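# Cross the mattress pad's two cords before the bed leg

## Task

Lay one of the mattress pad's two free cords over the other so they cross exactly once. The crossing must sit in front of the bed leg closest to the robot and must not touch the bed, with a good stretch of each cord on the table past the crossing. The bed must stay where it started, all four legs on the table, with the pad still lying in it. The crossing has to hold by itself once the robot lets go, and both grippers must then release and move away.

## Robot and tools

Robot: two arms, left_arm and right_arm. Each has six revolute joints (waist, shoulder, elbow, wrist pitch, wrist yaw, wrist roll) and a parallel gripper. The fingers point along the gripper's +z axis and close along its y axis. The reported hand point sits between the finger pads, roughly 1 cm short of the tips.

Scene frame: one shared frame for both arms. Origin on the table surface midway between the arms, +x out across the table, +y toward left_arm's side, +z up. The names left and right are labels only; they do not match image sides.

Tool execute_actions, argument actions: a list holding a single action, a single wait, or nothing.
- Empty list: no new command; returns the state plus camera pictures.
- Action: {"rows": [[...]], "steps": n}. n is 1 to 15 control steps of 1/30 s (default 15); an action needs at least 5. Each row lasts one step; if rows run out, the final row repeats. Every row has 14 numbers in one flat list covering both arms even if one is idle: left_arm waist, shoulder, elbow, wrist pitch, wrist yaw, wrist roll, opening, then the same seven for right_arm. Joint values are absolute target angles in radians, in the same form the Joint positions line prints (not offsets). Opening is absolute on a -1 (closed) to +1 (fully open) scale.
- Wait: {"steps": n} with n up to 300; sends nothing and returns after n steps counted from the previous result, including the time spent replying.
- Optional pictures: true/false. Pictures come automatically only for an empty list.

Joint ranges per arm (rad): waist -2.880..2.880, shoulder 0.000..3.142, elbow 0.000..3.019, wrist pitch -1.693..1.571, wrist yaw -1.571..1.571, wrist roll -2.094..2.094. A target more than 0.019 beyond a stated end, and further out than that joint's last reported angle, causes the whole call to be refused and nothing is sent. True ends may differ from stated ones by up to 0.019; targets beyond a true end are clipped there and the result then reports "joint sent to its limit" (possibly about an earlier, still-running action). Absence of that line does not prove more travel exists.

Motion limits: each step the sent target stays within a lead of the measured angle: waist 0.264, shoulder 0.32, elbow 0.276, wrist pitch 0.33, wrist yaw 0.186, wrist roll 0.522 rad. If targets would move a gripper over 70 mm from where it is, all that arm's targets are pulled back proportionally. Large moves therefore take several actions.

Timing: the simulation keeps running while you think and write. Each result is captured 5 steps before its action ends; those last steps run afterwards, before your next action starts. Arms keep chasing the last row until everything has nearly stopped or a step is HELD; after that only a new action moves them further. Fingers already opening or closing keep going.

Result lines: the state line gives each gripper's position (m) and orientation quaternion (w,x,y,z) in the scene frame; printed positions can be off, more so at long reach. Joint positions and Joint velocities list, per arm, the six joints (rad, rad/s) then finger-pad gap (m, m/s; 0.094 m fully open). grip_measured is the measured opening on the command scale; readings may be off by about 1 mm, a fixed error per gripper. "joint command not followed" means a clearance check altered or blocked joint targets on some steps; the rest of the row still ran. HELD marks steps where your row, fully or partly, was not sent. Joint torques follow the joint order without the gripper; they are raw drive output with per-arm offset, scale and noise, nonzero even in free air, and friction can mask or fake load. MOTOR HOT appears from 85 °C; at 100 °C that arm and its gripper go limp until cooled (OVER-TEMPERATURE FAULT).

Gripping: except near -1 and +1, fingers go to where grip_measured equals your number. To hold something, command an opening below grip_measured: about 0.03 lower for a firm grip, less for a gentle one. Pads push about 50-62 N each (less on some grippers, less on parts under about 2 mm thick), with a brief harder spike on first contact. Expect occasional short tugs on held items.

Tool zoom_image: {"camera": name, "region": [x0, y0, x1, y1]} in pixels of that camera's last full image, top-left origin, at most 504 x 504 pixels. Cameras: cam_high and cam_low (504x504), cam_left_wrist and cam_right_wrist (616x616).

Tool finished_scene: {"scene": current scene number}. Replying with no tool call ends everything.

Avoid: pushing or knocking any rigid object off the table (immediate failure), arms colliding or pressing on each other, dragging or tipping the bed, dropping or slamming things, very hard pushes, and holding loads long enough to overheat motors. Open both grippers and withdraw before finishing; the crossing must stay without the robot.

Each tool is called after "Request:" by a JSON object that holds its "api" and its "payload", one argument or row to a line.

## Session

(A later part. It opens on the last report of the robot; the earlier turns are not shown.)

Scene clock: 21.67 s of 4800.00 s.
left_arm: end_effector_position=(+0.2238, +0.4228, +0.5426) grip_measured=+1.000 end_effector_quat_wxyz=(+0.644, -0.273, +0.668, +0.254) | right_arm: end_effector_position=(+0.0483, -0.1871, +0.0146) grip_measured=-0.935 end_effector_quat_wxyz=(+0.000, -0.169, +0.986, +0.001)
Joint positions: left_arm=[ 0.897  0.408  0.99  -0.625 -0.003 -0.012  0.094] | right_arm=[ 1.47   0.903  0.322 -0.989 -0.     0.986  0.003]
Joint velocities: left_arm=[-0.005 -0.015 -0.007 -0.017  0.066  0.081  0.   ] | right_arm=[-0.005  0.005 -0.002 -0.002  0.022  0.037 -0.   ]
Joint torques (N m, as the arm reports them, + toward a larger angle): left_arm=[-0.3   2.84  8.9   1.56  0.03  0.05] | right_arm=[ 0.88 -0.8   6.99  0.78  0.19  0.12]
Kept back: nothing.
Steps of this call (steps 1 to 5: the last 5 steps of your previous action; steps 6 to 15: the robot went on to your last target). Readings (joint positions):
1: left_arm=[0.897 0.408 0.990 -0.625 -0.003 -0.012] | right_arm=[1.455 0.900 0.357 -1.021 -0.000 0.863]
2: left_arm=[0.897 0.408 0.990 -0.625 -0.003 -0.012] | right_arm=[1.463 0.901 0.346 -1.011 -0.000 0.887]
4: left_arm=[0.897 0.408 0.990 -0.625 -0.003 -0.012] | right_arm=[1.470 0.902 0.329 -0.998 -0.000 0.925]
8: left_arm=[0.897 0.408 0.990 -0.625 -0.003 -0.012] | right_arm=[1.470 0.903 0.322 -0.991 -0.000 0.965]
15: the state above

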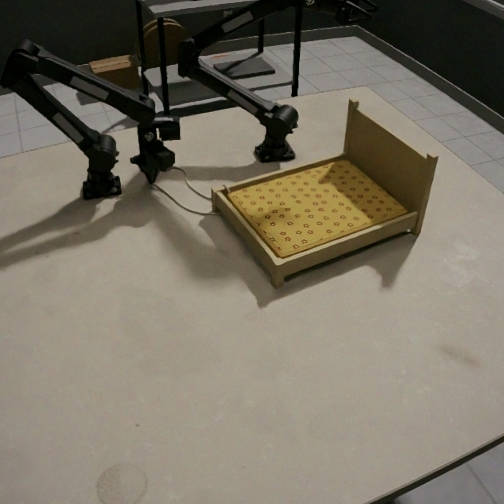

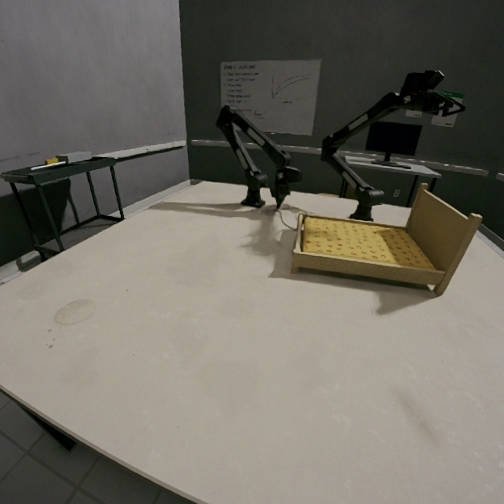

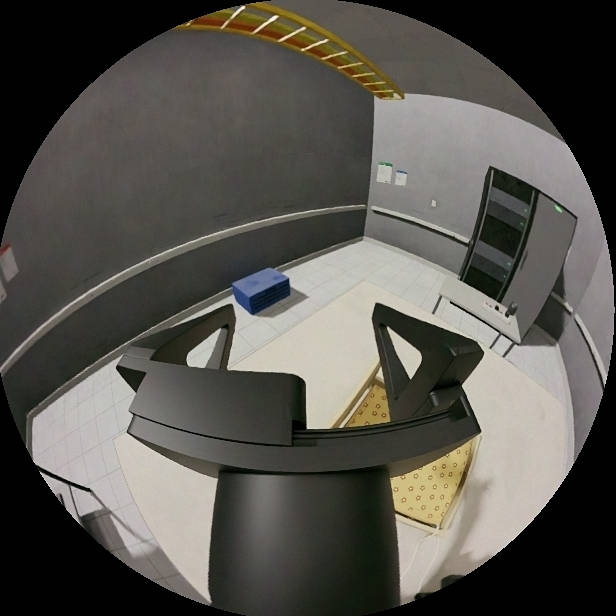

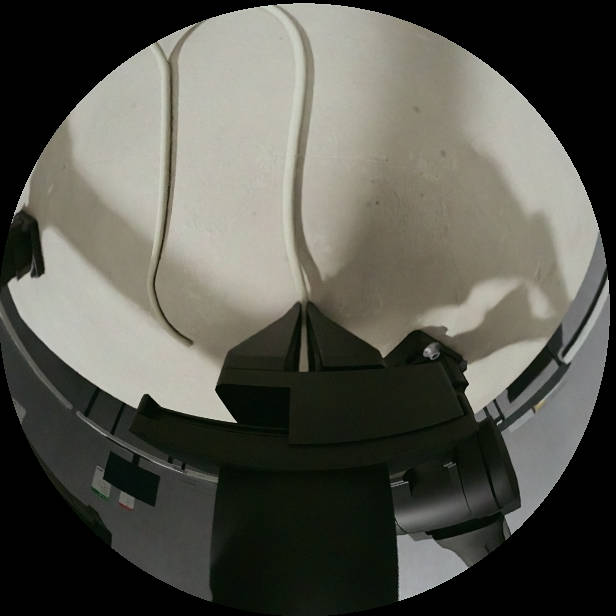

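Request:
{"api": "execute_actions", "payload": {
  "actions": [
    {"rows": [[0.897,0.408,0.99,-0.625,0,0,1, 1.475,0.91,0.305,-0.975,0,1.0,-0.9],[0.897,0.408,0.99,-0.625,0,0,1, 1.475,0.91,0.305,-0.975,0,1.0,-0.8],[0.897,0.408,0.99,-0.625,0,0,1, 1.475,0.91,0.305,-0.975,0,1.0,-0.6],[0.897,0.408,0.99,-0.625,0,0,1, 1.475,0.91,0.305,-0.975,0,1.0,-0.4],[0.897,0.408,0.99,-0.625,0,0,1, 1.475,0.91,0.305,-0.975,0,1.0,-0.3],[0.897,0.408,0.99,-0.625,0,0,1, 1.475,0.90,0.36,-0.99,0,1.0,-0.3],[0.897,0.408,0.99,-0.625,0,0,1, 1.475,0.885,0.38,-1.02,0,1.0,-0.3],[0.897,0.408,0.99,-0.625,0,0,1, 1.475,0.87,0.40,-1.05,0,1.0,-0.3],[0.897,0.408,0.99,-0.625,0,0,1, 1.475,0.86,0.42,-1.08,0,1.0,-0.3],[0.897,0.408,0.99,-0.625,0,0,1, 1.475,0.86,0.44,-1.10,0,1.0,-0.3],[0.897,0.408,0.99,-0.625,0,0,1, 1.49,0.86,0.46,-1.12,0,1.0,-0.3],[0.897,0.408,0.99,-0.625,0,0,1, 1.51,0.87,0.48,-1.13,0,1.0,-0.3],[0.897,0.408,0.99,-0.625,0,0,1, 1.54,0.89,0.50,-1.13,0,1.0,-0.3],[0.897,0.408,0.99,-0.625,0,0,1, 1.57,0.92,0.52,-1.12,0,1.0,-0.3],[0.897,0.408,0.99,-0.625,0,0,1, 1.60,0.95,0.54,-1.11,0,1.0,-0.3]], "steps": 15}
  ]
}}

Request:
{"api": "execute_actions", "payload": {
  "actions": [
    {"rows": [[0.897,0.408,0.99,-0.625,0,0,1, 1.63,0.98,0.56,-1.10,0,1.0,-0.3],[0.897,0.408,0.99,-0.625,0,0,1, 1.66,1.01,0.58,-1.09,0,1.0,-0.3],[0.897,0.408,0.99,-0.625,0,0,1, 1.69,1.04,0.595,-1.07,0,1.0,-0.3],[0.897,0.408,0.99,-0.625,0,0,1, 1.72,1.07,0.61,-1.05,0,1.0,-0.3],[0.897,0.408,0.99,-0.625,0,0,1, 1.745,1.10,0.62,-1.03,0,1.0,-0.3],[0.897,0.408,0.99,-0.625,0,0,1, 1.765,1.125,0.625,-1.01,0,1.0,-0.3],[0.897,0.408,0.99,-0.625,0,0,1, 1.78,1.145,0.629,-1.0,0,1.0,-0.3],[0.897,0.408,0.99,-0.625,0,0,1, 1.79,1.16,0.629,-0.99,0,1.0,-0.3]], "steps": 15}
  ]
}}

Request:
{"api": "execute_actions", "payload": {
  "actions": [
    {"steps": 12}
  ],
  "pictures": true
}}

Scene clock: 22.90 s of 4800.00 s.
left_arm: end_effector_position=(+0.2238, +0.4228, +0.5426) grip_measured=+1.000 end_effector_quat_wxyz=(+0.644, -0.273, +0.668, +0.254) | right_arm: end_effector_position=(+0.0474, -0.1909, +0.0235) grip_measured=-0.302 end_effector_quat_wxyz=(-0.004, -0.166, +0.986, -0.010)
Joint positions: left_arm=[ 0.897  0.408  0.99  -0.625 -0.003 -0.012  0.094] | right_arm=[ 1.47   0.886  0.342 -1.049 -0.     0.992  0.033]
Joint velocities: left_arm=[ 0.005 -0.015  0.002 -0.017  0.037  0.022  0.   ] | right_arm=[ 0.005 -0.249  0.339 -0.74  -0.081 -0.066 -0.   ]
Joint torques (N m, as the arm reports them, + toward a larger angle): left_arm=[-0.76  2.67  9.01  1.64  0.02  0.04] | right_arm=[ 0.9  -1.82 14.37  0.41  0.19  0.09]
Steps of this call (steps 1 to 15: the robot went on to your last target; steps 16 to 27: nothing new was sent; steps 28 to 37: the first 10 steps of this action). Readings (joint positions):
28: left_arm=[0.897 0.408 0.990 -0.625 -0.003 -0.012] | right_arm=[1.470 0.903 0.322 -0.988 -0.000 0.992]
29: left_arm=[0.897 0.408 0.990 -0.625 -0.003 -0.012] | right_arm=[1.470 0.903 0.322 -0.986 -0.000 0.992]
31: left_arm=[0.897 0.408 0.990 -0.625 -0.003 -0.012] | right_arm=[1.470 0.903 0.322 -0.984 -0.000 0.992]
35: left_arm=[0.897 0.408 0.990 -0.625 -0.003 -0.012] | right_arm=[1.470 0.900 0.326 -1.003 -0.000 0.992]
37: the state above

Scene clock: 23.40 s of 4800.00 s.
left_arm: end_effector_position=(+0.2238, +0.4228, +0.5426) grip_measured=+1.000 end_effector_quat_wxyz=(+0.644, -0.273, +0.668, +0.254) | right_arm: end_effector_position=(-0.0095, -0.0848, +0.0561) grip_measured=-0.302 end_effector_quat_wxyz=(+0.002, -0.319, +0.948, +0.006)
Joint positions: left_arm=[ 0.897  0.408  0.99  -0.625 -0.003 -0.012  0.094] | right_arm=[ 1.789  1.156  0.597 -0.999  0.     0.994  0.033]
Joint velocities: left_arm=[-0.005 -0.015  0.002  0.012 -0.037  0.11   0.   ] | right_arm=[0.181 0.337 0.002 0.11  0.007 0.037 0.   ]
Joint torques (N m, as the arm reports them, + toward a larger angle): left_arm=[-0.62  2.52  8.98  1.55  0.05  0.03] | right_arm=[-0.42 -5.74 10.53  0.28  0.15  0.11]
Steps of this call (steps 1 to 5: the last 5 steps of your previous action; steps 6 to 15: the first 10 steps of this action). Readings (joint positions):
6: left_arm=[0.897 0.408 0.990 -0.625 -0.003 -0.012] | right_arm=[1.562 0.905 0.467 -1.114 0.001 0.994]
7: left_arm=[0.897 0.408 0.990 -0.625 -0.003 -0.012] | right_arm=[1.594 0.931 0.493 -1.111 0.001 0.994]
9: left_arm=[0.897 0.408 0.990 -0.625 -0.003 -0.012] | right_arm=[1.659 0.994 0.540 -1.089 0.001 0.994]
13: left_arm=[0.897 0.408 0.990 -0.625 -0.003 -0.012] | right_arm=[1.764 1.119 0.594 -1.018 0.001 0.994]
15: the state above

Scene clock: 23.80 s of 4800.00 s.
left_arm: end_effector_position=(+0.2238, +0.4228, +0.5426) grip_measured=+1.000 end_effector_quat_wxyz=(+0.644, -0.273, +0.668, +0.254) | right_arm: end_effector_position=(-0.0104, -0.0853, +0.0536) grip_measured=-0.302 end_effector_quat_wxyz=(+0.001, -0.321, +0.947, +0.002)
Joint positions: left_arm=[ 0.897  0.408  0.99  -0.625 -0.003 -0.012  0.094] | right_arm=[ 1.793  1.167  0.597 -0.998  0.     0.994  0.033]
Joint velocities: left_arm=[-0.015 -0.005  0.022 -0.012 -0.037 -0.037  0.   ] | right_arm=[-0.005  0.005 -0.007 -0.007 -0.066 -0.037 -0.001]
Joint torques (N m, as the arm reports them, + toward a larger angle): left_arm=[-0.66  2.58  8.92  1.67  0.02  0.02] | right_arm=[ 0.15 -5.23 10.47  0.69  0.18  0.11]
Kept back: nothing.
Steps of this call (steps 1 to 5: the last 5 steps of your previous action; steps 6 to 12: the robot went on to your last target). Readings (joint positions):
1: left_arm=[0.897 0.408 0.990 -0.625 -0.003 -0.012] | right_arm=[1.793 1.165 0.597 -0.998 0.000 0.994]
2: left_arm=[0.897 0.408 0.990 -0.625 -0.003 -0.012] | right_arm=[1.793 1.168 0.597 -0.998 0.000 0.994]
4: left_arm=[0.897 0.408 0.990 -0.625 -0.003 -0.012] | right_arm=[1.793 1.167 0.597 -0.998 0.000 0.994]
8: left_arm=[0.897 0.408 0.990 -0.625 -0.003 -0.012] | right_arm=[1.793 1.167 0.597 -0.998 0.000 0.994]
12: the state above

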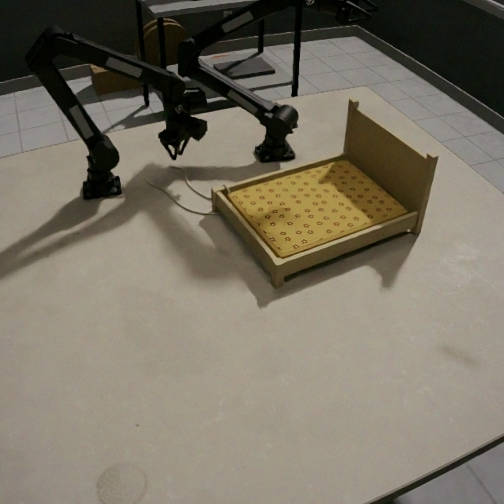

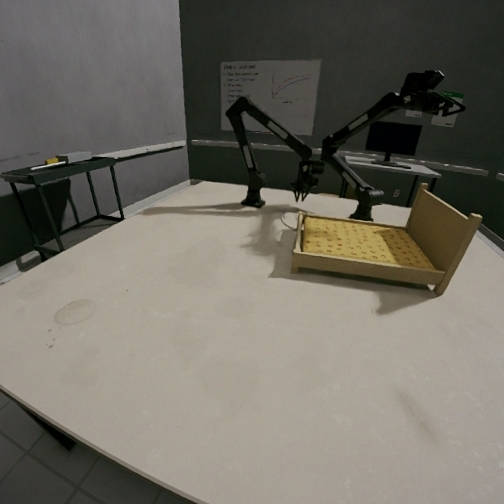

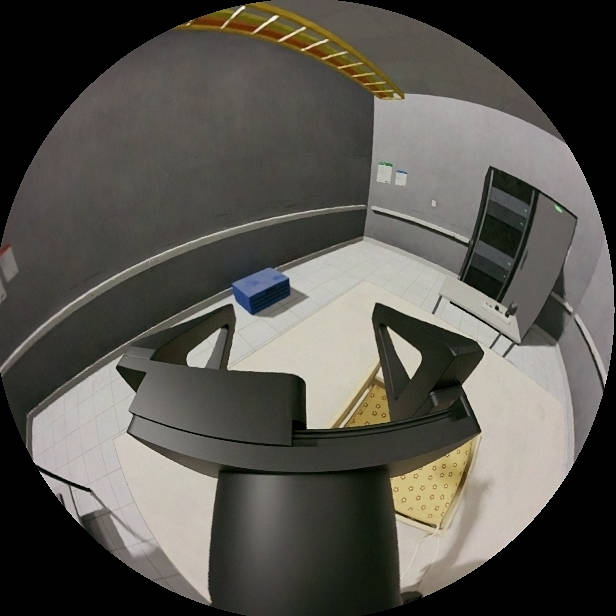

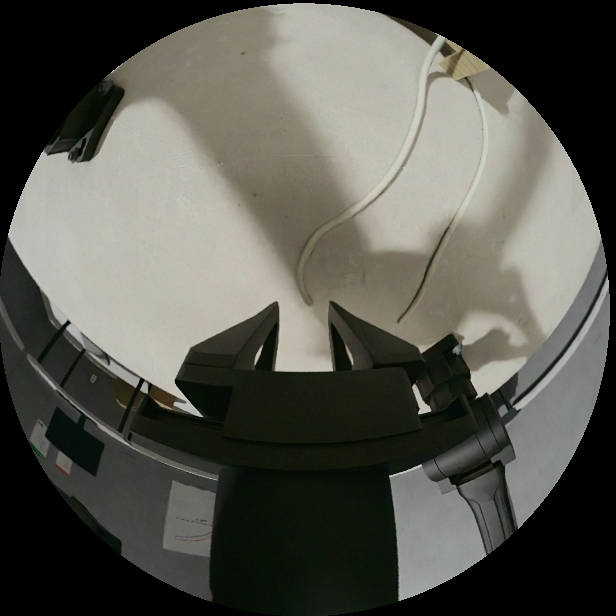

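Request:
{"api": "execute_actions", "payload": {
  "actions": [
    {"rows": [[0.897,0.408,0.99,-0.625,0,0,1, 1.79,1.175,0.58,-0.975,0,1.0,-0.3],[0.897,0.408,0.99,-0.625,0,0,1, 1.79,1.185,0.574,-0.96,0,1.0,-0.3],[0.897,0.408,0.99,-0.625,0,0,1, 1.79,1.197,0.567,-0.94,0,1.0,-0.3],[0.897,0.408,0.99,-0.625,0,0,1, 1.79,1.209,0.56,-0.92,0,1.0,-0.3],[0.897,0.408,0.99,-0.625,0,0,1, 1.79,1.221,0.553,-0.90,0,1.0,-0.3],[0.897,0.408,0.99,-0.625,0,0,1, 1.79,1.232,0.546,-0.885,0,1.0,-0.3],[0.897,0.408,0.99,-0.625,0,0,1, 1.79,1.242,0.54,-0.87,0,1.0,-0.3],[0.897,0.408,0.99,-0.625,0,0,1, 1.79,1.25,0.535,-0.858,0,1.0,-0.3],[0.897,0.408,0.99,-0.625,0,0,1, 1.79,1.257,0.53,-0.848,0,1.0,-0.3],[0.897,0.408,0.99,-0.625,0,0,1, 1.79,1.262,0.526,-0.84,0,1.0,-0.3],[0.897,0.408,0.99,-0.625,0,0,1, 1.79,1.266,0.523,-0.835,0,1.0,-0.3],[0.897,0.408,0.99,-0.625,0,0,1, 1.79,1.27,0.52,-0.83,0,1.0,-0.3]], "steps": 15}
  ]
}}

Request:
{"api": "execute_actions", "payload": {
  "actions": [
    {"steps": 15}
  ],
  "pictures": true
}}

Scene clock: 24.43 s of 4800.00 s.
left_arm: end_effector_position=(+0.2238, +0.4228, +0.5426) grip_measured=+1.000 end_effector_quat_wxyz=(+0.644, -0.273, +0.668, +0.254) | right_arm: end_effector_position=(-0.0106, -0.0824, +0.0222) grip_measured=-0.302 end_effector_quat_wxyz=(+0.002, -0.321, +0.947, +0.006)
Joint positions: left_arm=[ 0.897  0.408  0.99  -0.625 -0.003 -0.012  0.094] | right_arm=[ 1.793  1.239  0.55  -0.869  0.     0.994  0.033]
Joint velocities: left_arm=[-0.005 -0.005  0.012 -0.002  0.022 -0.022  0.   ] | right_arm=[ 0.005  0.327 -0.193  0.325 -0.022 -0.022 -0.   ]
Joint torques (N m, as the arm reports them, + toward a larger angle): left_arm=[-0.34  2.63  8.98  1.54  0.07  0.03] | right_arm=[ 0.15 -4.99  6.21  0.79  0.18  0.1 ]
Steps of this call (steps 1 to 9: the robot went on to your last target; steps 10 to 19: the first 10 steps of this action). Readings (joint positions):
10: left_arm=[0.897 0.408 0.990 -0.625 -0.003 -0.012] | right_arm=[1.793 1.167 0.597 -0.996 0.000 0.994]
11: left_arm=[0.897 0.408 0.990 -0.625 -0.003 -0.012] | right_arm=[1.793 1.167 0.596 -0.989 0.000 0.994]
13: left_arm=[0.897 0.408 0.990 -0.625 -0.003 -0.012] | right_arm=[1.793 1.172 0.589 -0.962 0.000 0.994]
17: left_arm=[0.897 0.408 0.990 -0.625 -0.003 -0.012] | right_arm=[1.793 1.214 0.564 -0.894 0.000 0.994]
19: the state above

Scene clock: 24.93 s of 4800.00 s.
left_arm: end_effector_position=(+0.2238, +0.4228, +0.5426) grip_measured=+1.000 end_effector_quat_wxyz=(+0.644, -0.273, +0.668, +0.254) | right_arm: end_effector_position=(-0.0103, -0.0876, +0.0103) grip_measured=-0.301 end_effector_quat_wxyz=(-0.000, -0.321, +0.947, -0.001)
Joint positions: left_arm=[ 0.897  0.408  0.99  -0.625 -0.003 -0.012  0.094] | right_arm=[ 1.793  1.265  0.531 -0.839  0.     0.994  0.033]
Joint velocities: left_arm=[-0.034 -0.005 -0.012 -0.017  0.022 -0.051  0.   ] | right_arm=[-0.005  0.005  0.007 -0.017 -0.022 -0.022 -0.001]
Joint torques (N m, as the arm reports them, + toward a larger angle): left_arm=[-0.54  2.75  8.9   1.64  0.03  0.  ] | right_arm=[ 0.18 -5.36  6.09  0.73  0.18  0.1 ]
Kept back: nothing.
Steps of this call (steps 1 to 5: the last 5 steps of your previous action; steps 6 to 15: the robot went on to your last target). Readings (joint positions):
1: left_arm=[0.897 0.408 0.990 -0.625 -0.003 -0.012] | right_arm=[1.793 1.249 0.544 -0.860 0.000 0.994]
2: left_arm=[0.897 0.408 0.990 -0.625 -0.003 -0.012] | right_arm=[1.793 1.256 0.538 -0.853 0.000 0.994]
4: left_arm=[0.897 0.408 0.990 -0.625 -0.003 -0.012] | right_arm=[1.793 1.265 0.532 -0.845 0.000 0.994]
8: left_arm=[0.897 0.408 0.990 -0.625 -0.003 -0.012] | right_arm=[1.793 1.265 0.531 -0.840 0.000 0.994]
15: the state above

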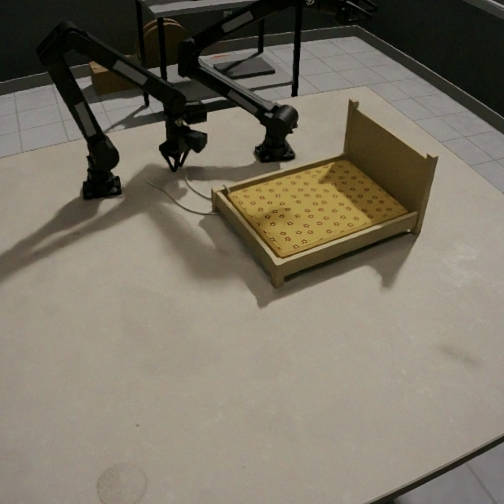

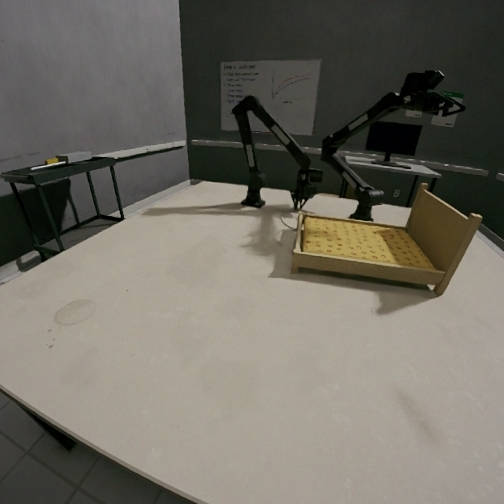

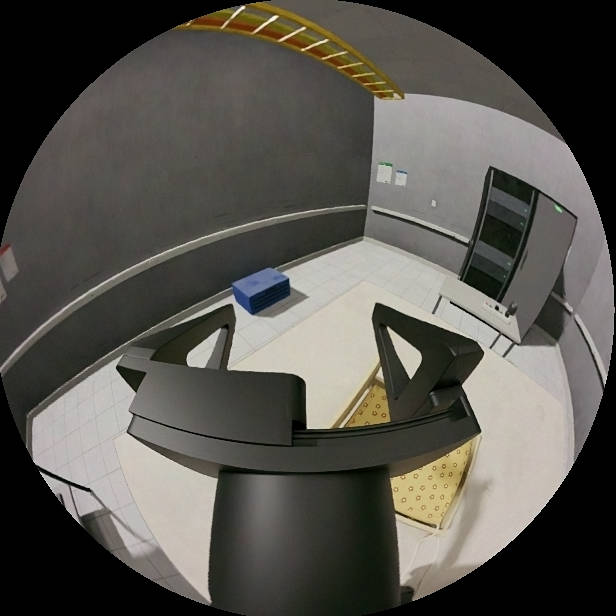

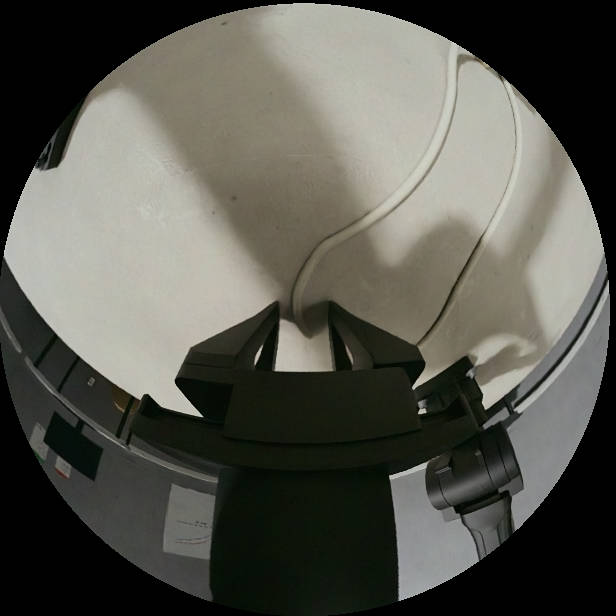

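Lower ~2 mm more, then close.

Request:
{"api": "execute_actions", "payload": {
  "actions": [
    {"rows": [[0.897,0.408,0.99,-0.625,0,0,1, 1.79,1.276,0.52,-0.825,0,1.0,-0.3],[0.897,0.408,0.99,-0.625,0,0,1, 1.79,1.28,0.52,-0.822,0,1.0,-0.3]], "steps": 12}
  ]
}}

Request:
{"api": "execute_actions", "payload": {
  "actions": [
    {"rows": [[0.897,0.408,0.99,-0.625,0,0,1, 1.79,1.28,0.52,-0.822,0,1.0,-0.5],[0.897,0.408,0.99,-0.625,0,0,1, 1.79,1.28,0.52,-0.822,0,1.0,-0.7],[0.897,0.408,0.99,-0.625,0,0,1, 1.79,1.28,0.52,-0.822,0,1.0,-0.8],[0.897,0.408,0.99,-0.625,0,0,1, 1.79,1.28,0.52,-0.822,0,1.0,-0.85],[0.897,0.408,0.99,-0.625,0,0,1, 1.79,1.28,0.52,-0.822,0,1.0,-0.89],[0.897,0.408,0.99,-0.625,0,0,1, 1.79,1.28,0.52,-0.822,0,1.0,-0.92],[0.897,0.408,0.99,-0.625,0,0,1, 1.79,1.28,0.52,-0.822,0,1.0,-0.94],[0.897,0.408,0.99,-0.625,0,0,1, 1.79,1.28,0.52,-0.822,0,1.0,-0.95]], "steps": 15}
  ]
}}

Request:
{"api": "execute_actions", "payload": {
  "actions": [
    {"steps": 6}
  ]
}}

Scene clock: 25.43 s of 4800.00 s.
left_arm: end_effector_position=(+0.2238, +0.4228, +0.5426) grip_measured=+1.000 end_effector_quat_wxyz=(+0.644, -0.273, +0.668, +0.254) | right_arm: end_effector_position=(-0.0104, -0.0859, +0.0102) grip_measured=-0.301 end_effector_quat_wxyz=(+0.001, -0.321, +0.947, +0.002)
Joint positions: left_arm=[ 0.897  0.408  0.99  -0.625 -0.003 -0.012  0.094] | right_arm=[ 1.793  1.266  0.531 -0.831  0.     0.994  0.033]
Joint velocities: left_arm=[-0.005  0.005 -0.012  0.017 -0.095 -0.007  0.   ] | right_arm=[-0.005 -0.005 -0.017  0.002  0.037 -0.051 -0.001]
Joint torques (N m, as the arm reports them, + toward a larger angle): left_arm=[-0.6   3.04  8.95  1.55  0.05  0.05] | right_arm=[ 0.13 -4.37  6.09  0.81  0.18  0.11]
Steps of this call (steps 1 to 8: the robot went on to your last target; steps 9 to 15: the first 7 steps of this action). Readings (joint positions):
9: left_arm=[0.897 0.408 0.990 -0.625 -0.003 -0.012] | right_arm=[1.793 1.265 0.531 -0.838 0.000 0.994]
10: left_arm=[0.897 0.408 0.990 -0.625 -0.003 -0.012] | right_arm=[1.793 1.265 0.531 -0.836 0.000 0.994]
12: left_arm=[0.897 0.408 0.990 -0.625 -0.003 -0.012] | right_arm=[1.793 1.265 0.531 -0.832 0.000 0.994]
15: the state above

Scene clock: 25.93 s of 4800.00 s.
left_arm: end_effector_position=(+0.2238, +0.4228, +0.5426) grip_measured=+1.000 end_effector_quat_wxyz=(+0.644, -0.273, +0.668, +0.254) | right_arm: end_effector_position=(-0.0104, -0.0857, +0.0101) grip_measured=-0.935 end_effector_quat_wxyz=(+0.001, -0.321, +0.947, +0.002)
Joint positions: left_arm=[ 0.897  0.408  0.99  -0.625 -0.003 -0.012  0.094] | right_arm=[ 1.793  1.266  0.531 -0.831  0.     0.994  0.003]
Joint velocities: left_arm=[ 0.015 -0.005  0.007 -0.002 -0.007 -0.051  0.   ] | right_arm=[-0.005  0.005  0.002 -0.022 -0.037 -0.007 -0.001]
Joint torques (N m, as the arm reports them, + toward a larger angle): left_arm=[-0.51  2.61  9.01  1.58  0.04  0.04] | right_arm=[ 0.17 -4.32  6.08  0.74  0.18  0.11]
Steps of this call (steps 1 to 5: the last 5 steps of your previous action; steps 6 to 15: the first 10 steps of this action). Readings (joint positions):
6: left_arm=[0.897 0.408 0.990 -0.625 -0.003 -0.012] | right_arm=[1.793 1.266 0.531 -0.831 0.000 0.994]
7: left_arm=[0.897 0.408 0.990 -0.625 -0.003 -0.012] | right_arm=[1.793 1.266 0.531 -0.831 0.000 0.994]
9: left_arm=[0.897 0.408 0.990 -0.625 -0.003 -0.012] | right_arm=[1.793 1.266 0.531 -0.831 0.000 0.994]
13: left_arm=[0.897 0.408 0.990 -0.625 -0.003 -0.012] | right_arm=[1.793 1.266 0.531 -0.831 0.000 0.994]
15: the state above

Scene clock: 26.13 s of 4800.00 s.
left_arm: end_effector_position=(+0.2238, +0.4228, +0.5426) grip_measured=+1.000 end_effector_quat_wxyz=(+0.644, -0.273, +0.668, +0.254) | right_arm: end_effector_position=(-0.0104, -0.0857, +0.0101) grip_measured=-0.935 end_effector_quat_wxyz=(+0.001, -0.321, +0.947, +0.002)
Joint positions: left_arm=[ 0.897  0.408  0.99  -0.625 -0.003 -0.012  0.094] | right_arm=[ 1.793  1.266  0.531 -0.831  0.     0.994  0.003]
Joint velocities: left_arm=[ 0.005 -0.015 -0.017 -0.012 -0.007  0.037  0.   ] | right_arm=[-0.005  0.005 -0.002 -0.002 -0.007 -0.037 -0.002]
Joint torques (N m, as the arm reports them, + toward a larger angle): left_arm=[-1.02  2.66  8.98  1.62  0.04  0.04] | right_arm=[ 0.18 -4.29  6.07  0.74  0.18  0.11]
Kept back: nothing.
Steps of this call (steps 1 to 5: the last 5 steps of your previous action; step 6: the robot went on to your last target). Readings (joint positions):
1: left_arm=[0.897 0.408 0.990 -0.625 -0.003 -0.012] | right_arm=[1.793 1.266 0.531 -0.831 0.000 0.994]
2: left_arm=[0.897 0.408 0.990 -0.625 -0.003 -0.012] | right_arm=[1.793 1.266 0.531 -0.831 0.000 0.994]
4: left_arm=[0.897 0.408 0.990 -0.625 -0.003 -0.012] | right_arm=[1.793 1.266 0.531 -0.831 0.000 0.994]
6: the state above

Request:
{"api": "execute_actions", "payload": {
  "actions": [
    {"rows": [[0.897,0.408,0.99,-0.625,0,0,1, 1.79,1.26,0.57,-0.84,0,1.0,-0.95],[0.897,0.408,0.99,-0.625,0,0,1, 1.79,1.25,0.58,-0.855,0,1.0,-0.95],[0.897,0.408,0.99,-0.625,0,0,1, 1.785,1.235,0.588,-0.88,0,1.01,-0.95],[0.897,0.408,0.99,-0.625,0,0,1, 1.78,1.215,0.598,-0.91,0,1.02,-0.95],[0.897,0.408,0.99,-0.625,0,0,1, 1.775,1.193,0.608,-0.942,0,1.03,-0.95],[0.897,0.408,0.99,-0.625,0,0,1, 1.77,1.171,0.618,-0.974,0,1.04,-0.95],[0.897,0.408,0.99,-0.625,0,0,1, 1.765,1.149,0.628,-1.006,0,1.05,-0.95],[0.897,0.408,0.99,-0.625,0,0,1, 1.76,1.127,0.638,-1.038,0,1.06,-0.95],[0.897,0.408,0.99,-0.625,0,0,1, 1.755,1.105,0.648,-1.07,0,1.07,-0.95],[0.897,0.408,0.99,-0.625,0,0,1, 1.75,1.083,0.658,-1.102,0,1.08,-0.95],[0.897,0.408,0.99,-0.625,0,0,1, 1.745,1.061,0.668,-1.134,0,1.09,-0.95],[0.897,0.408,0.99,-0.625,0,0,1, 1.74,1.039,0.678,-1.166,0,1.1,-0.95],[0.897,0.408,0.99,-0.625,0,0,1, 1.735,1.017,0.688,-1.198,0,1.1,-0.95],[0.897,0.408,0.99,-0.625,0,0,1, 1.73,0.995,0.698,-1.23,0,1.1,-0.95],[0.897,0.408,0.99,-0.625,0,0,1, 1.725,0.973,0.708,-1.262,0,1.1,-0.95]], "steps": 15}
  ]
}}

Request:
{"api": "execute_actions", "payload": {
  "actions": [
    {"rows": [[0.897,0.408,0.99,-0.625,0,0,1, 1.71,0.951,0.718,-1.294,0,1.1,-0.95],[0.897,0.408,0.99,-0.625,0,0,1, 1.695,0.929,0.728,-1.326,0,1.08,-0.95],[0.897,0.408,0.99,-0.625,0,0,1, 1.68,0.907,0.738,-1.358,0,1.06,-0.95],[0.897,0.408,0.99,-0.625,0,0,1, 1.665,0.885,0.748,-1.39,0,1.04,-0.95],[0.897,0.408,0.99,-0.625,0,0,1, 1.65,0.865,0.758,-1.42,0,1.02,-0.95],[0.897,0.408,0.99,-0.625,0,0,1, 1.64,0.85,0.765,-1.445,0,1.0,-0.95],[0.897,0.408,0.99,-0.625,0,0,1, 1.63,0.84,0.77,-1.46,0,1.0,-0.95],[0.897,0.408,0.99,-0.625,0,0,1, 1.62,0.835,0.772,-1.47,0,1.0,-0.95]], "steps": 15}
  ]
}}

Request:
{"api": "execute_actions", "payload": {
  "actions": [
    {"steps": 10}
  ],
  "pictures": true
}}

Scene clock: 27.13 s of 4800.00 s.
left_arm: end_effector_position=(+0.2238, +0.4228, +0.5426) grip_measured=+1.000 end_effector_quat_wxyz=(+0.644, -0.273, +0.668, +0.254) | right_arm: end_effector_position=(-0.0031, -0.0973, +0.0555) grip_measured=-0.935 end_effector_quat_wxyz=(-0.002, -0.289, +0.957, -0.008)
Joint positions: left_arm=[ 0.897  0.408  0.99  -0.625 -0.003 -0.012  0.094] | right_arm=[ 1.767  1.139  0.583 -1.031  0.     1.036  0.003]
Joint velocities: left_arm=[-0.005  0.005  0.027 -0.007  0.022 -0.007  0.   ] | right_arm=[-0.181 -0.806  0.349 -0.93   0.066  0.256 -0.001]
Joint torques (N m, as the arm reports them, + toward a larger angle): left_arm=[-0.93  2.92  9.02  1.56  0.03  0.04] | right_arm=[-0.66 -5.29 12.31  0.26  0.17  0.1 ]
Steps of this call (steps 1 to 15: the robot went on to your last target; steps 16 to 20: nothing new was sent; steps 21 to 30: the first 10 steps of this action). Readings (joint positions):
21: left_arm=[0.897 0.408 0.990 -0.625 -0.003 -0.012] | right_arm=[1.793 1.266 0.531 -0.831 0.000 0.994]
22: left_arm=[0.897 0.408 0.990 -0.625 -0.003 -0.012] | right_arm=[1.793 1.265 0.531 -0.834 0.000 0.994]
24: left_arm=[0.897 0.408 0.990 -0.625 -0.003 -0.012] | right_arm=[1.793 1.259 0.535 -0.860 0.000 0.997]
28: left_arm=[0.897 0.408 0.990 -0.625 -0.003 -0.012] | right_arm=[1.779 1.191 0.561 -0.969 0.000 1.021]
30: the state above

Scene clock: 27.63 s of 4800.00 s.
left_arm: end_effector_position=(+0.2238, +0.4228, +0.5426) grip_measured=+1.000 end_effector_quat_wxyz=(+0.644, -0.273, +0.668, +0.254) | right_arm: end_effector_position=(+0.0272, -0.1453, +0.1681) grip_measured=-0.935 end_effector_quat_wxyz=(+0.002, -0.225, +0.974, +0.004)
Joint positions: left_arm=[ 0.897  0.408  0.99  -0.625 -0.003 -0.012  0.094] | right_arm=[ 1.626  0.829  0.72  -1.452  0.     1.027  0.003]
Joint velocities: left_arm=[ 0.005  0.005  0.022 -0.017 -0.081  0.022  0.   ] | right_arm=[-0.151 -0.22   0.09  -0.227 -0.051 -0.037  0.   ]
Joint torques (N m, as the arm reports them, + toward a larger angle): left_arm=[-0.75  2.4   8.88  1.65  0.05  0.03] | right_arm=[ 0.81 -0.35 13.05  0.25  0.18 -0.07]
Steps of this call (steps 1 to 5: the last 5 steps of your previous action; steps 6 to 15: the first 10 steps of this action). Readings (joint positions):
6: left_arm=[0.897 0.408 0.990 -0.625 -0.003 -0.012] | right_arm=[1.735 0.993 0.654 -1.220 0.000 1.076]
7: left_arm=[0.897 0.408 0.990 -0.625 -0.003 -0.012] | right_arm=[1.727 0.971 0.663 -1.252 0.000 1.077]
9: left_arm=[0.897 0.408 0.990 -0.625 -0.003 -0.012] | right_arm=[1.702 0.929 0.680 -1.316 0.000 1.071]
13: left_arm=[0.897 0.408 0.990 -0.625 -0.003 -0.012] | right_arm=[1.643 0.852 0.710 -1.427 0.000 1.038]
15: the state above

Scene clock: 27.97 s of 4800.00 s.
left_arm: end_effector_position=(+0.2238, +0.4228, +0.5426) grip_measured=+1.000 end_effector_quat_wxyz=(+0.644, -0.273, +0.668, +0.254) | right_arm: end_effector_position=(+0.0277, -0.1470, +0.1699) grip_measured=-0.935 end_effector_quat_wxyz=(+0.001, -0.231, +0.973, +0.003)
Joint positions: left_arm=[ 0.897  0.408  0.99  -0.625 -0.003 -0.012  0.094] | right_arm=[ 1.623  0.826  0.723 -1.462  0.     1.01   0.003]
Joint velocities: left_arm=[ 0.015  0.005  0.007 -0.027 -0.037 -0.022  0.   ] | right_arm=[-0.005 -0.005  0.012  0.002  0.037 -0.095  0.001]
Joint torques (N m, as the arm reports them, + toward a larger angle): left_arm=[-0.48  2.51  8.92  1.6   0.02  0.03] | right_arm=[ 0.22 -1.19 13.4  -0.05  0.18 -0.06]
Kept back: nothing.
Steps of this call (steps 1 to 5: the last 5 steps of your previous action; steps 6 to 10: the robot went on to your last target). Readings (joint positions):
1: left_arm=[0.897 0.408 0.990 -0.625 -0.003 -0.012] | right_arm=[1.623 0.824 0.722 -1.457 0.000 1.024]
2: left_arm=[0.897 0.408 0.990 -0.625 -0.003 -0.012] | right_arm=[1.623 0.824 0.723 -1.460 0.000 1.021]
4: left_arm=[0.897 0.408 0.990 -0.625 -0.003 -0.012] | right_arm=[1.623 0.825 0.723 -1.462 0.000 1.016]
8: left_arm=[0.897 0.408 0.990 -0.625 -0.003 -0.012] | right_arm=[1.623 0.826 0.723 -1.462 0.000 1.011]
10: the state above

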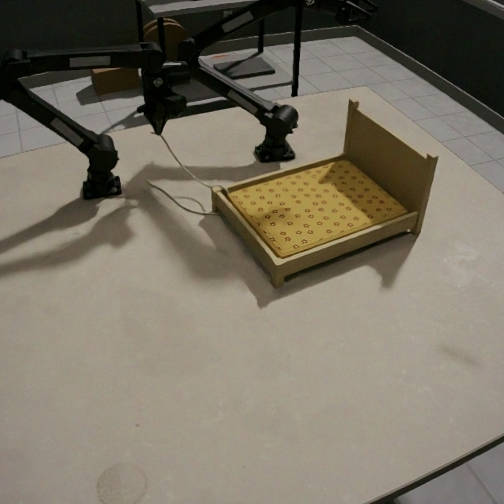

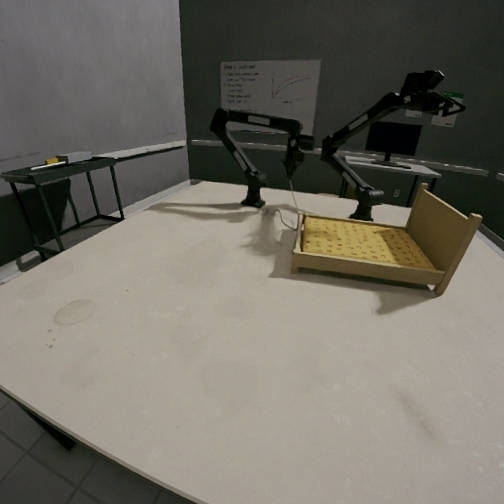

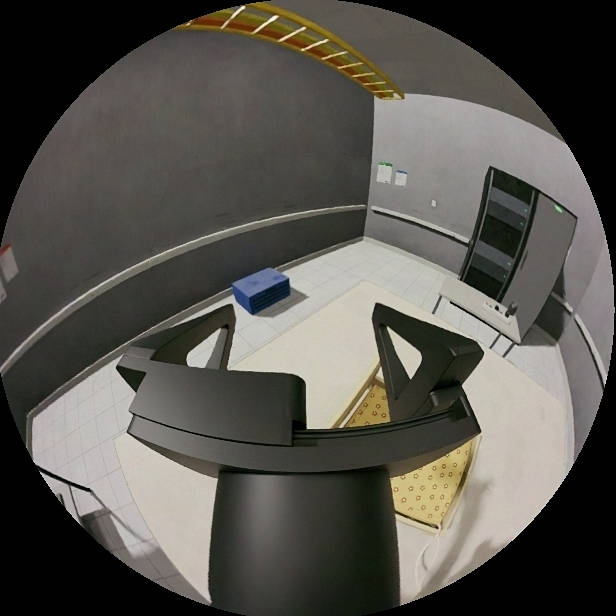

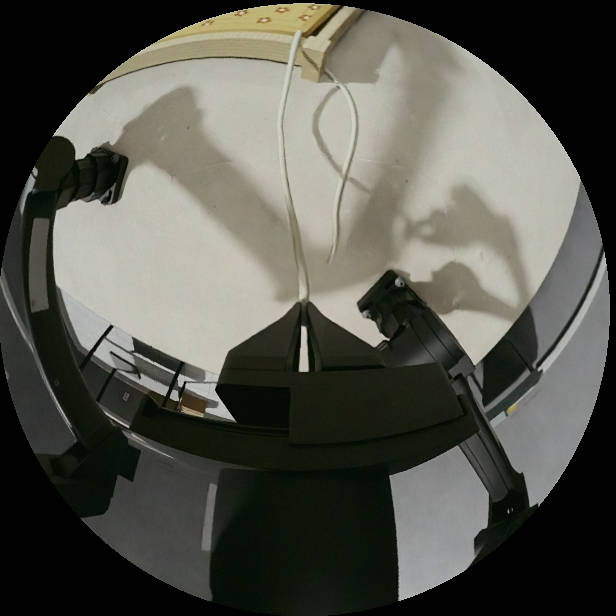

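Request:
{"api": "execute_actions", "payload": {
  "actions": [
    {"rows": [[0.897,0.408,0.99,-0.625,0,0,1, 1.61,0.83,0.772,-1.47,0,0.98,-0.95],[0.897,0.408,0.99,-0.625,0,0,1, 1.595,0.83,0.772,-1.47,0,0.94,-0.95],[0.897,0.408,0.99,-0.625,0,0,1, 1.575,0.83,0.772,-1.47,0,0.89,-0.95],[0.897,0.408,0.99,-0.625,0,0,1, 1.55,0.83,0.772,-1.47,0,0.835,-0.95],[0.897,0.408,0.99,-0.625,0,0,1, 1.52,0.83,0.772,-1.47,0,0.78,-0.95],[0.897,0.408,0.99,-0.625,0,0,1, 1.49,0.83,0.772,-1.47,0,0.725,-0.95],[0.897,0.408,0.99,-0.625,0,0,1, 1.46,0.83,0.772,-1.47,0,0.67,-0.95],[0.897,0.408,0.99,-0.625,0,0,1, 1.43,0.83,0.772,-1.47,0,0.615,-0.95],[0.897,0.408,0.99,-0.625,0,0,1, 1.40,0.83,0.772,-1.47,0,0.56,-0.95],[0.897,0.408,0.99,-0.625,0,0,1, 1.37,0.83,0.772,-1.47,0,0.505,-0.95],[0.897,0.408,0.99,-0.625,0,0,1, 1.34,0.83,0.772,-1.47,0,0.45,-0.95],[0.897,0.408,0.99,-0.625,0,0,1, 1.31,0.83,0.772,-1.47,0,0.395,-0.95],[0.897,0.408,0.99,-0.625,0,0,1, 1.28,0.83,0.772,-1.47,0,0.34,-0.95],[0.897,0.408,0.99,-0.625,0,0,1, 1.25,0.83,0.772,-1.47,0,0.285,-0.95],[0.897,0.408,0.99,-0.625,0,0,1, 1.22,0.83,0.772,-1.47,0,0.23,-0.95]], "steps": 15}
  ]
}}

Request:
{"api": "execute_actions", "payload": {
  "actions": [
    {"rows": [[0.897,0.408,0.99,-0.625,0,0,1, 1.19,0.83,0.772,-1.47,0,0.175,-0.95],[0.897,0.408,0.99,-0.625,0,0,1, 1.16,0.83,0.772,-1.47,0,0.12,-0.95],[0.897,0.408,0.99,-0.625,0,0,1, 1.13,0.83,0.772,-1.47,0,0.065,-0.95],[0.897,0.408,0.99,-0.625,0,0,1, 1.10,0.83,0.772,-1.47,0,0.01,-0.95],[0.897,0.408,0.99,-0.625,0,0,1, 1.07,0.83,0.772,-1.47,0,-0.045,-0.95],[0.897,0.408,0.99,-0.625,0,0,1, 1.04,0.83,0.772,-1.47,0,-0.10,-0.95],[0.897,0.408,0.99,-0.625,0,0,1, 1.01,0.83,0.772,-1.47,0,-0.155,-0.95],[0.897,0.408,0.99,-0.625,0,0,1, 0.98,0.83,0.772,-1.47,0,-0.21,-0.95],[0.897,0.408,0.99,-0.625,0,0,1, 0.95,0.83,0.772,-1.47,0,-0.265,-0.95],[0.897,0.408,0.99,-0.625,0,0,1, 0.92,0.83,0.772,-1.47,0,-0.32,-0.95],[0.897,0.408,0.99,-0.625,0,0,1, 0.89,0.83,0.772,-1.47,0,-0.375,-0.95],[0.897,0.408,0.99,-0.625,0,0,1, 0.865,0.83,0.772,-1.47,0,-0.43,-0.95],[0.897,0.408,0.99,-0.625,0,0,1, 0.845,0.83,0.772,-1.47,0,-0.47,-0.95],[0.897,0.408,0.99,-0.625,0,0,1, 0.83,0.83,0.772,-1.47,0,-0.50,-0.95],[0.897,0.408,0.99,-0.625,0,0,1, 0.823,0.83,0.772,-1.47,0,-0.52,-0.95]], "steps": 15}
  ]
}}

Request:
{"api": "execute_actions", "payload": {
  "actions": [
    {"steps": 18}
  ],
  "pictures": true
}}

Scene clock: 29.13 s of 4800.00 s.
left_arm: end_effector_position=(+0.2238, +0.4228, +0.5426) grip_measured=+1.000 end_effector_quat_wxyz=(+0.644, -0.273, +0.668, +0.254) | right_arm: end_effector_position=(+0.0649, -0.1543, +0.1699) grip_measured=-0.935 end_effector_quat_wxyz=(+0.002, -0.280, +0.960, +0.002)
Joint positions: left_arm=[ 0.897  0.408  0.99  -0.625 -0.003 -0.012  0.094] | right_arm=[ 1.429  0.826  0.723 -1.462 -0.     0.716  0.003]
Joint velocities: left_arm=[ 0.005  0.005 -0.012 -0.012 -0.007 -0.022  0.   ] | right_arm=[-0.952  0.005  0.002 -0.007 -0.037 -1.385  0.002]
Joint torques (N m, as the arm reports them, + toward a larger angle): left_arm=[-0.23  2.83  8.96  1.67  0.05  0.02] | right_arm=[-0.16 -1.71 13.38  0.02  0.2  -0.01]
Steps of this call (steps 1 to 25: the robot went on to your last target; steps 26 to 35: the first 10 steps of this action). Readings (joint positions):
26: left_arm=[0.897 0.408 0.990 -0.625 -0.003 -0.012] | right_arm=[1.622 0.826 0.723 -1.462 0.000 1.005]
27: left_arm=[0.897 0.408 0.990 -0.625 -0.003 -0.012] | right_arm=[1.619 0.826 0.723 -1.462 0.000 0.996]
29: left_arm=[0.897 0.408 0.990 -0.625 -0.003 -0.012] | right_arm=[1.600 0.826 0.723 -1.462 -0.000 0.955]
33: left_arm=[0.897 0.408 0.990 -0.625 -0.003 -0.012] | right_arm=[1.494 0.826 0.723 -1.462 -0.000 0.808]
35: the state above

Scene clock: 29.63 s of 4800.00 s.
left_arm: end_effector_position=(+0.2238, +0.4228, +0.5426) grip_measured=+1.000 end_effector_quat_wxyz=(+0.644, -0.273, +0.668, +0.254) | right_arm: end_effector_position=(+0.1414, -0.1975, +0.1699) grip_measured=-0.935 end_effector_quat_wxyz=(+0.003, -0.440, +0.898, +0.001)
Joint positions: left_arm=[ 0.897  0.408  0.99  -0.625 -0.003 -0.012  0.094] | right_arm=[ 0.978  0.826  0.723 -1.462 -0.    -0.078  0.003]
Joint velocities: left_arm=[-0.005  0.015 -0.012  0.002  0.037  0.007  0.   ] | right_arm=[-0.894  0.005  0.002 -0.007  0.037 -1.634  0.   ]
Joint torques (N m, as the arm reports them, + toward a larger angle): left_arm=[-0.84  3.07  8.93  1.68  0.04  0.04] | right_arm=[-0.04 -1.6  13.37  0.01  0.07  0.03]
Steps of this call (steps 1 to 5: the last 5 steps of your previous action; steps 6 to 15: the first 10 steps of this action). Readings (joint positions):
6: left_arm=[0.897 0.408 0.990 -0.625 -0.003 -0.012] | right_arm=[1.247 0.826 0.723 -1.462 -0.000 0.410]
7: left_arm=[0.897 0.408 0.990 -0.625 -0.003 -0.012] | right_arm=[1.217 0.826 0.723 -1.462 -0.000 0.356]
9: left_arm=[0.897 0.408 0.990 -0.625 -0.003 -0.012] | right_arm=[1.158 0.826 0.723 -1.462 -0.000 0.249]
13: left_arm=[0.897 0.408 0.990 -0.625 -0.003 -0.012] | right_arm=[1.038 0.826 0.723 -1.462 -0.000 0.031]
15: the state above

Scene clock: 30.23 s of 4800.00 s.
left_arm: end_effector_position=(+0.2238, +0.4228, +0.5426) grip_measured=+1.000 end_effector_quat_wxyz=(+0.644, -0.273, +0.668, +0.254) | right_arm: end_effector_position=(+0.1622, -0.2198, +0.1699) grip_measured=-0.935 end_effector_quat_wxyz=(+0.003, -0.556, +0.831, +0.000)
Joint positions: left_arm=[ 0.897  0.408  0.99  -0.625 -0.003 -0.012  0.094] | right_arm=[ 0.822  0.826  0.723 -1.462 -0.    -0.502  0.003]
Joint velocities: left_arm=[ 0.005 -0.015 -0.002  0.007 -0.022 -0.051  0.   ] | right_arm=[-0.024 -0.005 -0.017 -0.002 -0.007 -0.139  0.001]
Joint torques (N m, as the arm reports them, + toward a larger angle): left_arm=[-0.9   2.7   8.82  1.6   0.04  0.01] | right_arm=[ 0.52 -1.6  13.36 -0.02  0.05 -0.01]
Kept back: nothing.
Steps of this call (steps 1 to 5: the last 5 steps of your previous action; steps 6 to 18: the robot went on to your last target). Readings (joint positions):
1: left_arm=[0.897 0.408 0.990 -0.625 -0.003 -0.012] | right_arm=[0.948 0.826 0.723 -1.462 -0.000 -0.133]
2: left_arm=[0.897 0.408 0.990 -0.625 -0.003 -0.012] | right_arm=[0.918 0.826 0.723 -1.462 -0.000 -0.188]
4: left_arm=[0.897 0.408 0.990 -0.625 -0.003 -0.012] | right_arm=[0.866 0.826 0.723 -1.462 -0.000 -0.289]
8: left_arm=[0.897 0.408 0.990 -0.625 -0.003 -0.012] | right_arm=[0.822 0.826 0.723 -1.462 -0.000 -0.420]
18: the state above

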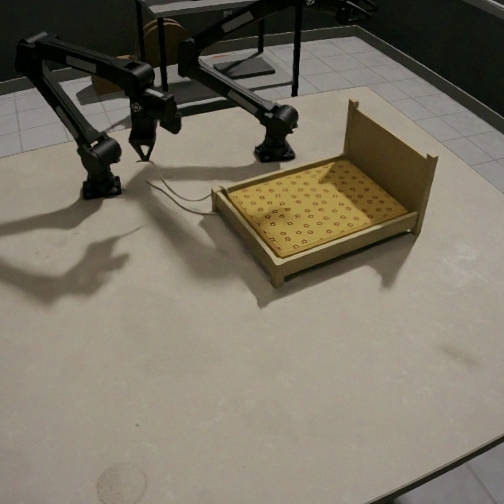

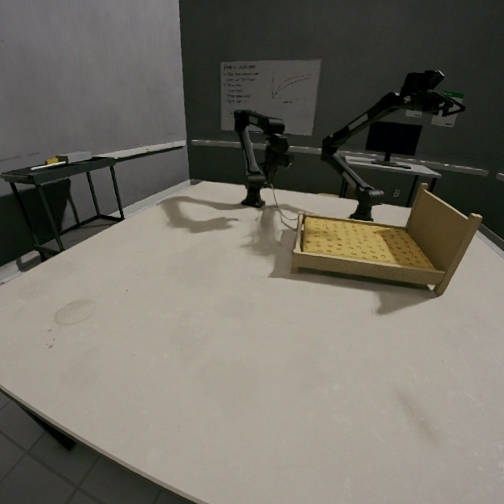

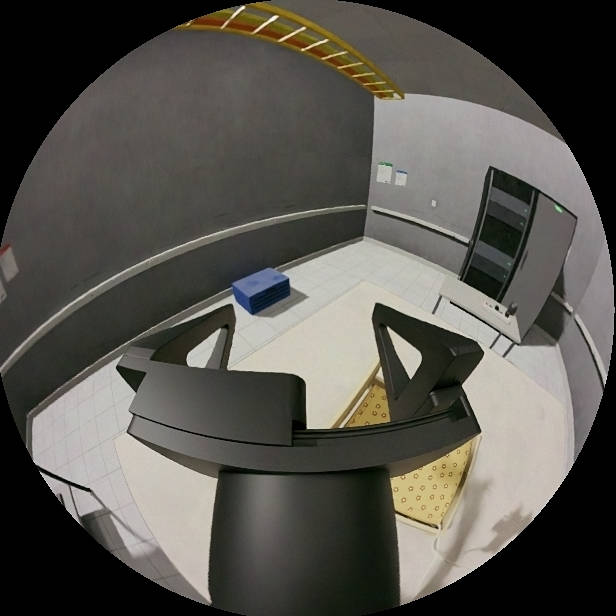

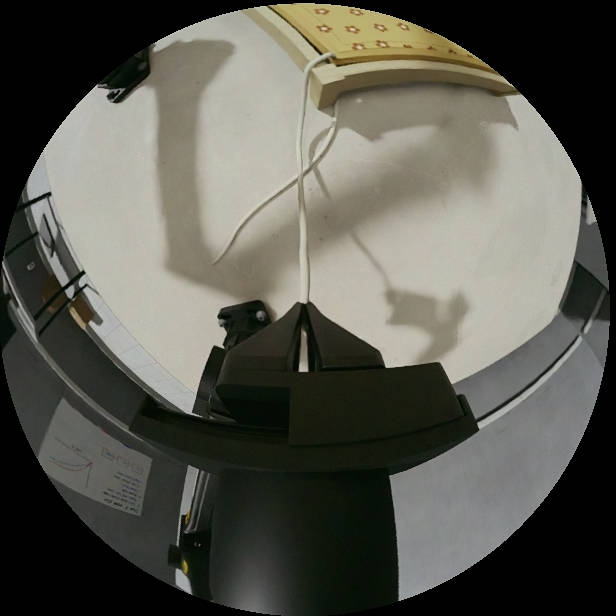

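Request:
{"api": "execute_actions", "payload": {
  "actions": [
    {"rows": [[0.897,0.408,0.99,-0.625,0,0,1, 0.818,0.83,0.705,-1.45,0,-0.52,-0.95],[0.897,0.408,0.99,-0.625,0,0,1, 0.812,0.833,0.69,-1.43,0,-0.52,-0.95],[0.897,0.408,0.99,-0.625,0,0,1, 0.806,0.837,0.67,-1.405,0,-0.53,-0.95],[0.897,0.408,0.99,-0.625,0,0,1, 0.80,0.842,0.645,-1.375,0,-0.53,-0.95],[0.897,0.408,0.99,-0.625,0,0,1, 0.793,0.847,0.62,-1.345,0,-0.54,-0.95],[0.897,0.408,0.99,-0.625,0,0,1, 0.786,0.852,0.595,-1.315,0,-0.55,-0.95],[0.897,0.408,0.99,-0.625,0,0,1, 0.779,0.857,0.57,-1.285,0,-0.55,-0.95],[0.897,0.408,0.99,-0.625,0,0,1, 0.772,0.862,0.545,-1.255,0,-0.56,-0.95],[0.897,0.408,0.99,-0.625,0,0,1, 0.765,0.867,0.52,-1.225,0,-0.57,-0.95],[0.897,0.408,0.99,-0.625,0,0,1, 0.758,0.872,0.495,-1.195,0,-0.57,-0.95],[0.897,0.408,0.99,-0.625,0,0,1, 0.751,0.877,0.47,-1.165,0,-0.58,-0.95],[0.897,0.408,0.99,-0.625,0,0,1, 0.745,0.882,0.445,-1.135,0,-0.59,-0.95],[0.897,0.408,0.99,-0.625,0,0,1, 0.74,0.887,0.42,-1.105,0,-0.59,-0.95],[0.897,0.408,0.99,-0.625,0,0,1, 0.736,0.891,0.395,-1.08,0,-0.6,-0.95],[0.897,0.408,0.99,-0.625,0,0,1, 0.734,0.895,0.375,-1.055,0,-0.6,-0.95]], "steps": 15}
  ]
}}

Request:
{"api": "execute_actions", "payload": {
  "actions": [
    {"steps": 18}
  ],
  "pictures": true
}}

Scene clock: 31.00 s of 4800.00 s.
left_arm: end_effector_position=(+0.2238, +0.4228, +0.5426) grip_measured=+1.000 end_effector_quat_wxyz=(+0.644, -0.273, +0.668, +0.254) | right_arm: end_effector_position=(+0.1642, -0.2292, +0.1035) grip_measured=-0.935 end_effector_quat_wxyz=(+0.007, -0.554, +0.833, +0.000)
Joint positions: left_arm=[ 0.897  0.408  0.99  -0.625 -0.003 -0.012  0.094] | right_arm=[ 0.778  0.85   0.556 -1.262 -0.    -0.542  0.003]
Joint velocities: left_arm=[-0.005 -0.005 -0.007 -0.007 -0.081 -0.022  0.   ] | right_arm=[-0.23   0.23  -0.779  0.862 -0.037 -0.139 -0.001]
Joint torques (N m, as the arm reports them, + toward a larger angle): left_arm=[-0.58  2.88  9.07  1.57  0.03  0.04] | right_arm=[ 0.06 -1.23  7.76  0.51  0.01  0.  ]
Steps of this call (steps 1 to 13: the robot went on to your last target; steps 14 to 23: the first 10 steps of this action). Readings (joint positions):
14: left_arm=[0.897 0.408 0.990 -0.625 -0.003 -0.012] | right_arm=[0.822 0.826 0.723 -1.462 -0.000 -0.512]
15: left_arm=[0.897 0.408 0.990 -0.625 -0.003 -0.012] | right_arm=[0.822 0.826 0.721 -1.458 -0.000 -0.512]
17: left_arm=[0.897 0.408 0.990 -0.625 -0.003 -0.012] | right_arm=[0.818 0.826 0.704 -1.426 -0.000 -0.515]
21: left_arm=[0.897 0.408 0.990 -0.625 -0.003 -0.012] | right_arm=[0.793 0.836 0.612 -1.320 -0.000 -0.531]
23: the state above

Scene clock: 31.60 s of 4800.00 s.
left_arm: end_effector_position=(+0.2238, +0.4228, +0.5426) grip_measured=+1.000 end_effector_quat_wxyz=(+0.644, -0.273, +0.668, +0.254) | right_arm: end_effector_position=(+0.1482, -0.2488, +0.0343) grip_measured=-0.935 end_effector_quat_wxyz=(-0.004, -0.559, +0.829, -0.000)
Joint positions: left_arm=[ 0.897  0.408  0.99  -0.625 -0.003 -0.012  0.094] | right_arm=[ 0.74   0.892  0.378 -1.064 -0.    -0.591  0.003]
Joint velocities: left_arm=[ 0.005  0.005 -0.002 -0.002 -0.022 -0.051  0.   ] | right_arm=[-0.015  0.005 -0.007  0.012 -0.037 -0.037  0.001]
Joint torques (N m, as the arm reports them, + toward a larger angle): left_arm=[-0.36  2.82  8.97  1.55  0.04  0.04] | right_arm=[-0.09 -1.37  7.63  0.76  0.04 -0.04]
Kept back: nothing.
Steps of this call (steps 1 to 5: the last 5 steps of your previous action; steps 6 to 18: the robot went on to your last target). Readings (joint positions):
1: left_arm=[0.897 0.408 0.990 -0.625 -0.003 -0.012] | right_arm=[0.770 0.858 0.529 -1.233 -0.000 -0.547]
2: left_arm=[0.897 0.408 0.990 -0.625 -0.003 -0.012] | right_arm=[0.763 0.866 0.503 -1.203 -0.000 -0.553]
4: left_arm=[0.897 0.408 0.990 -0.625 -0.003 -0.012] | right_arm=[0.750 0.878 0.451 -1.145 -0.000 -0.565]
8: left_arm=[0.897 0.408 0.990 -0.625 -0.003 -0.012] | right_arm=[0.740 0.892 0.382 -1.079 -0.000 -0.581]
18: the state above

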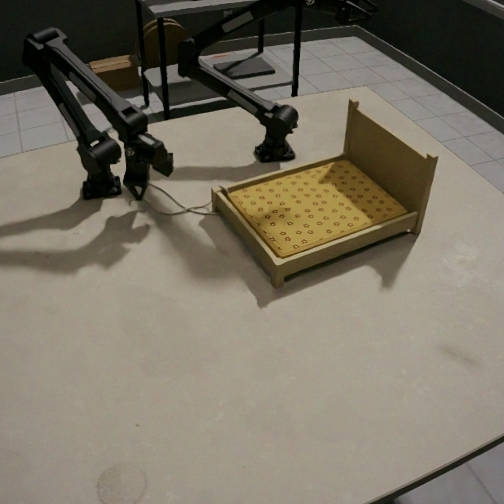

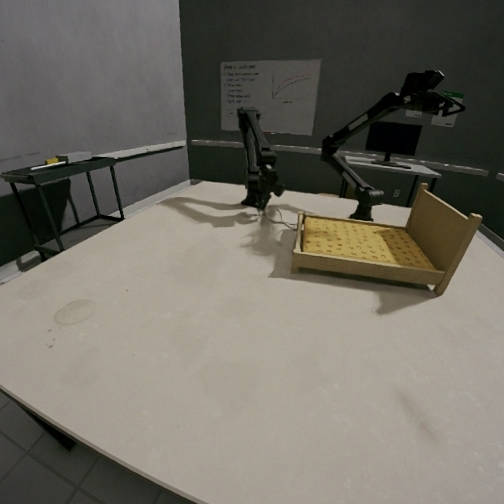

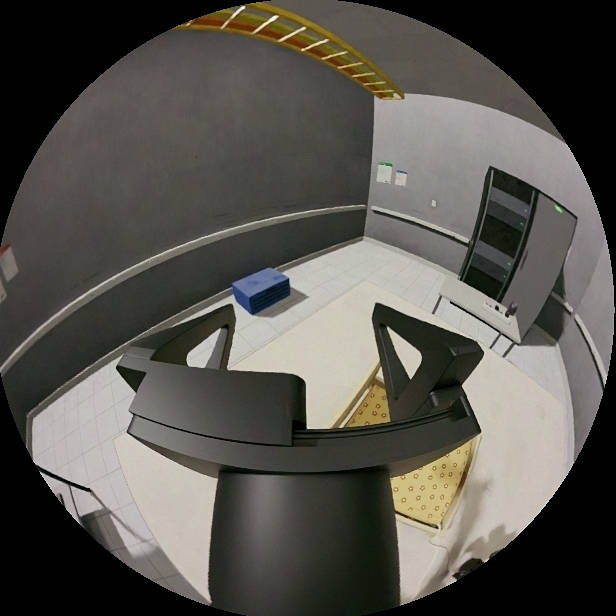

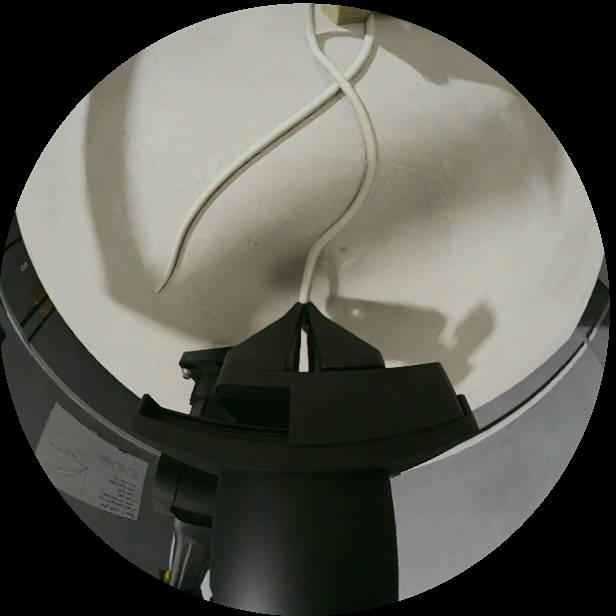

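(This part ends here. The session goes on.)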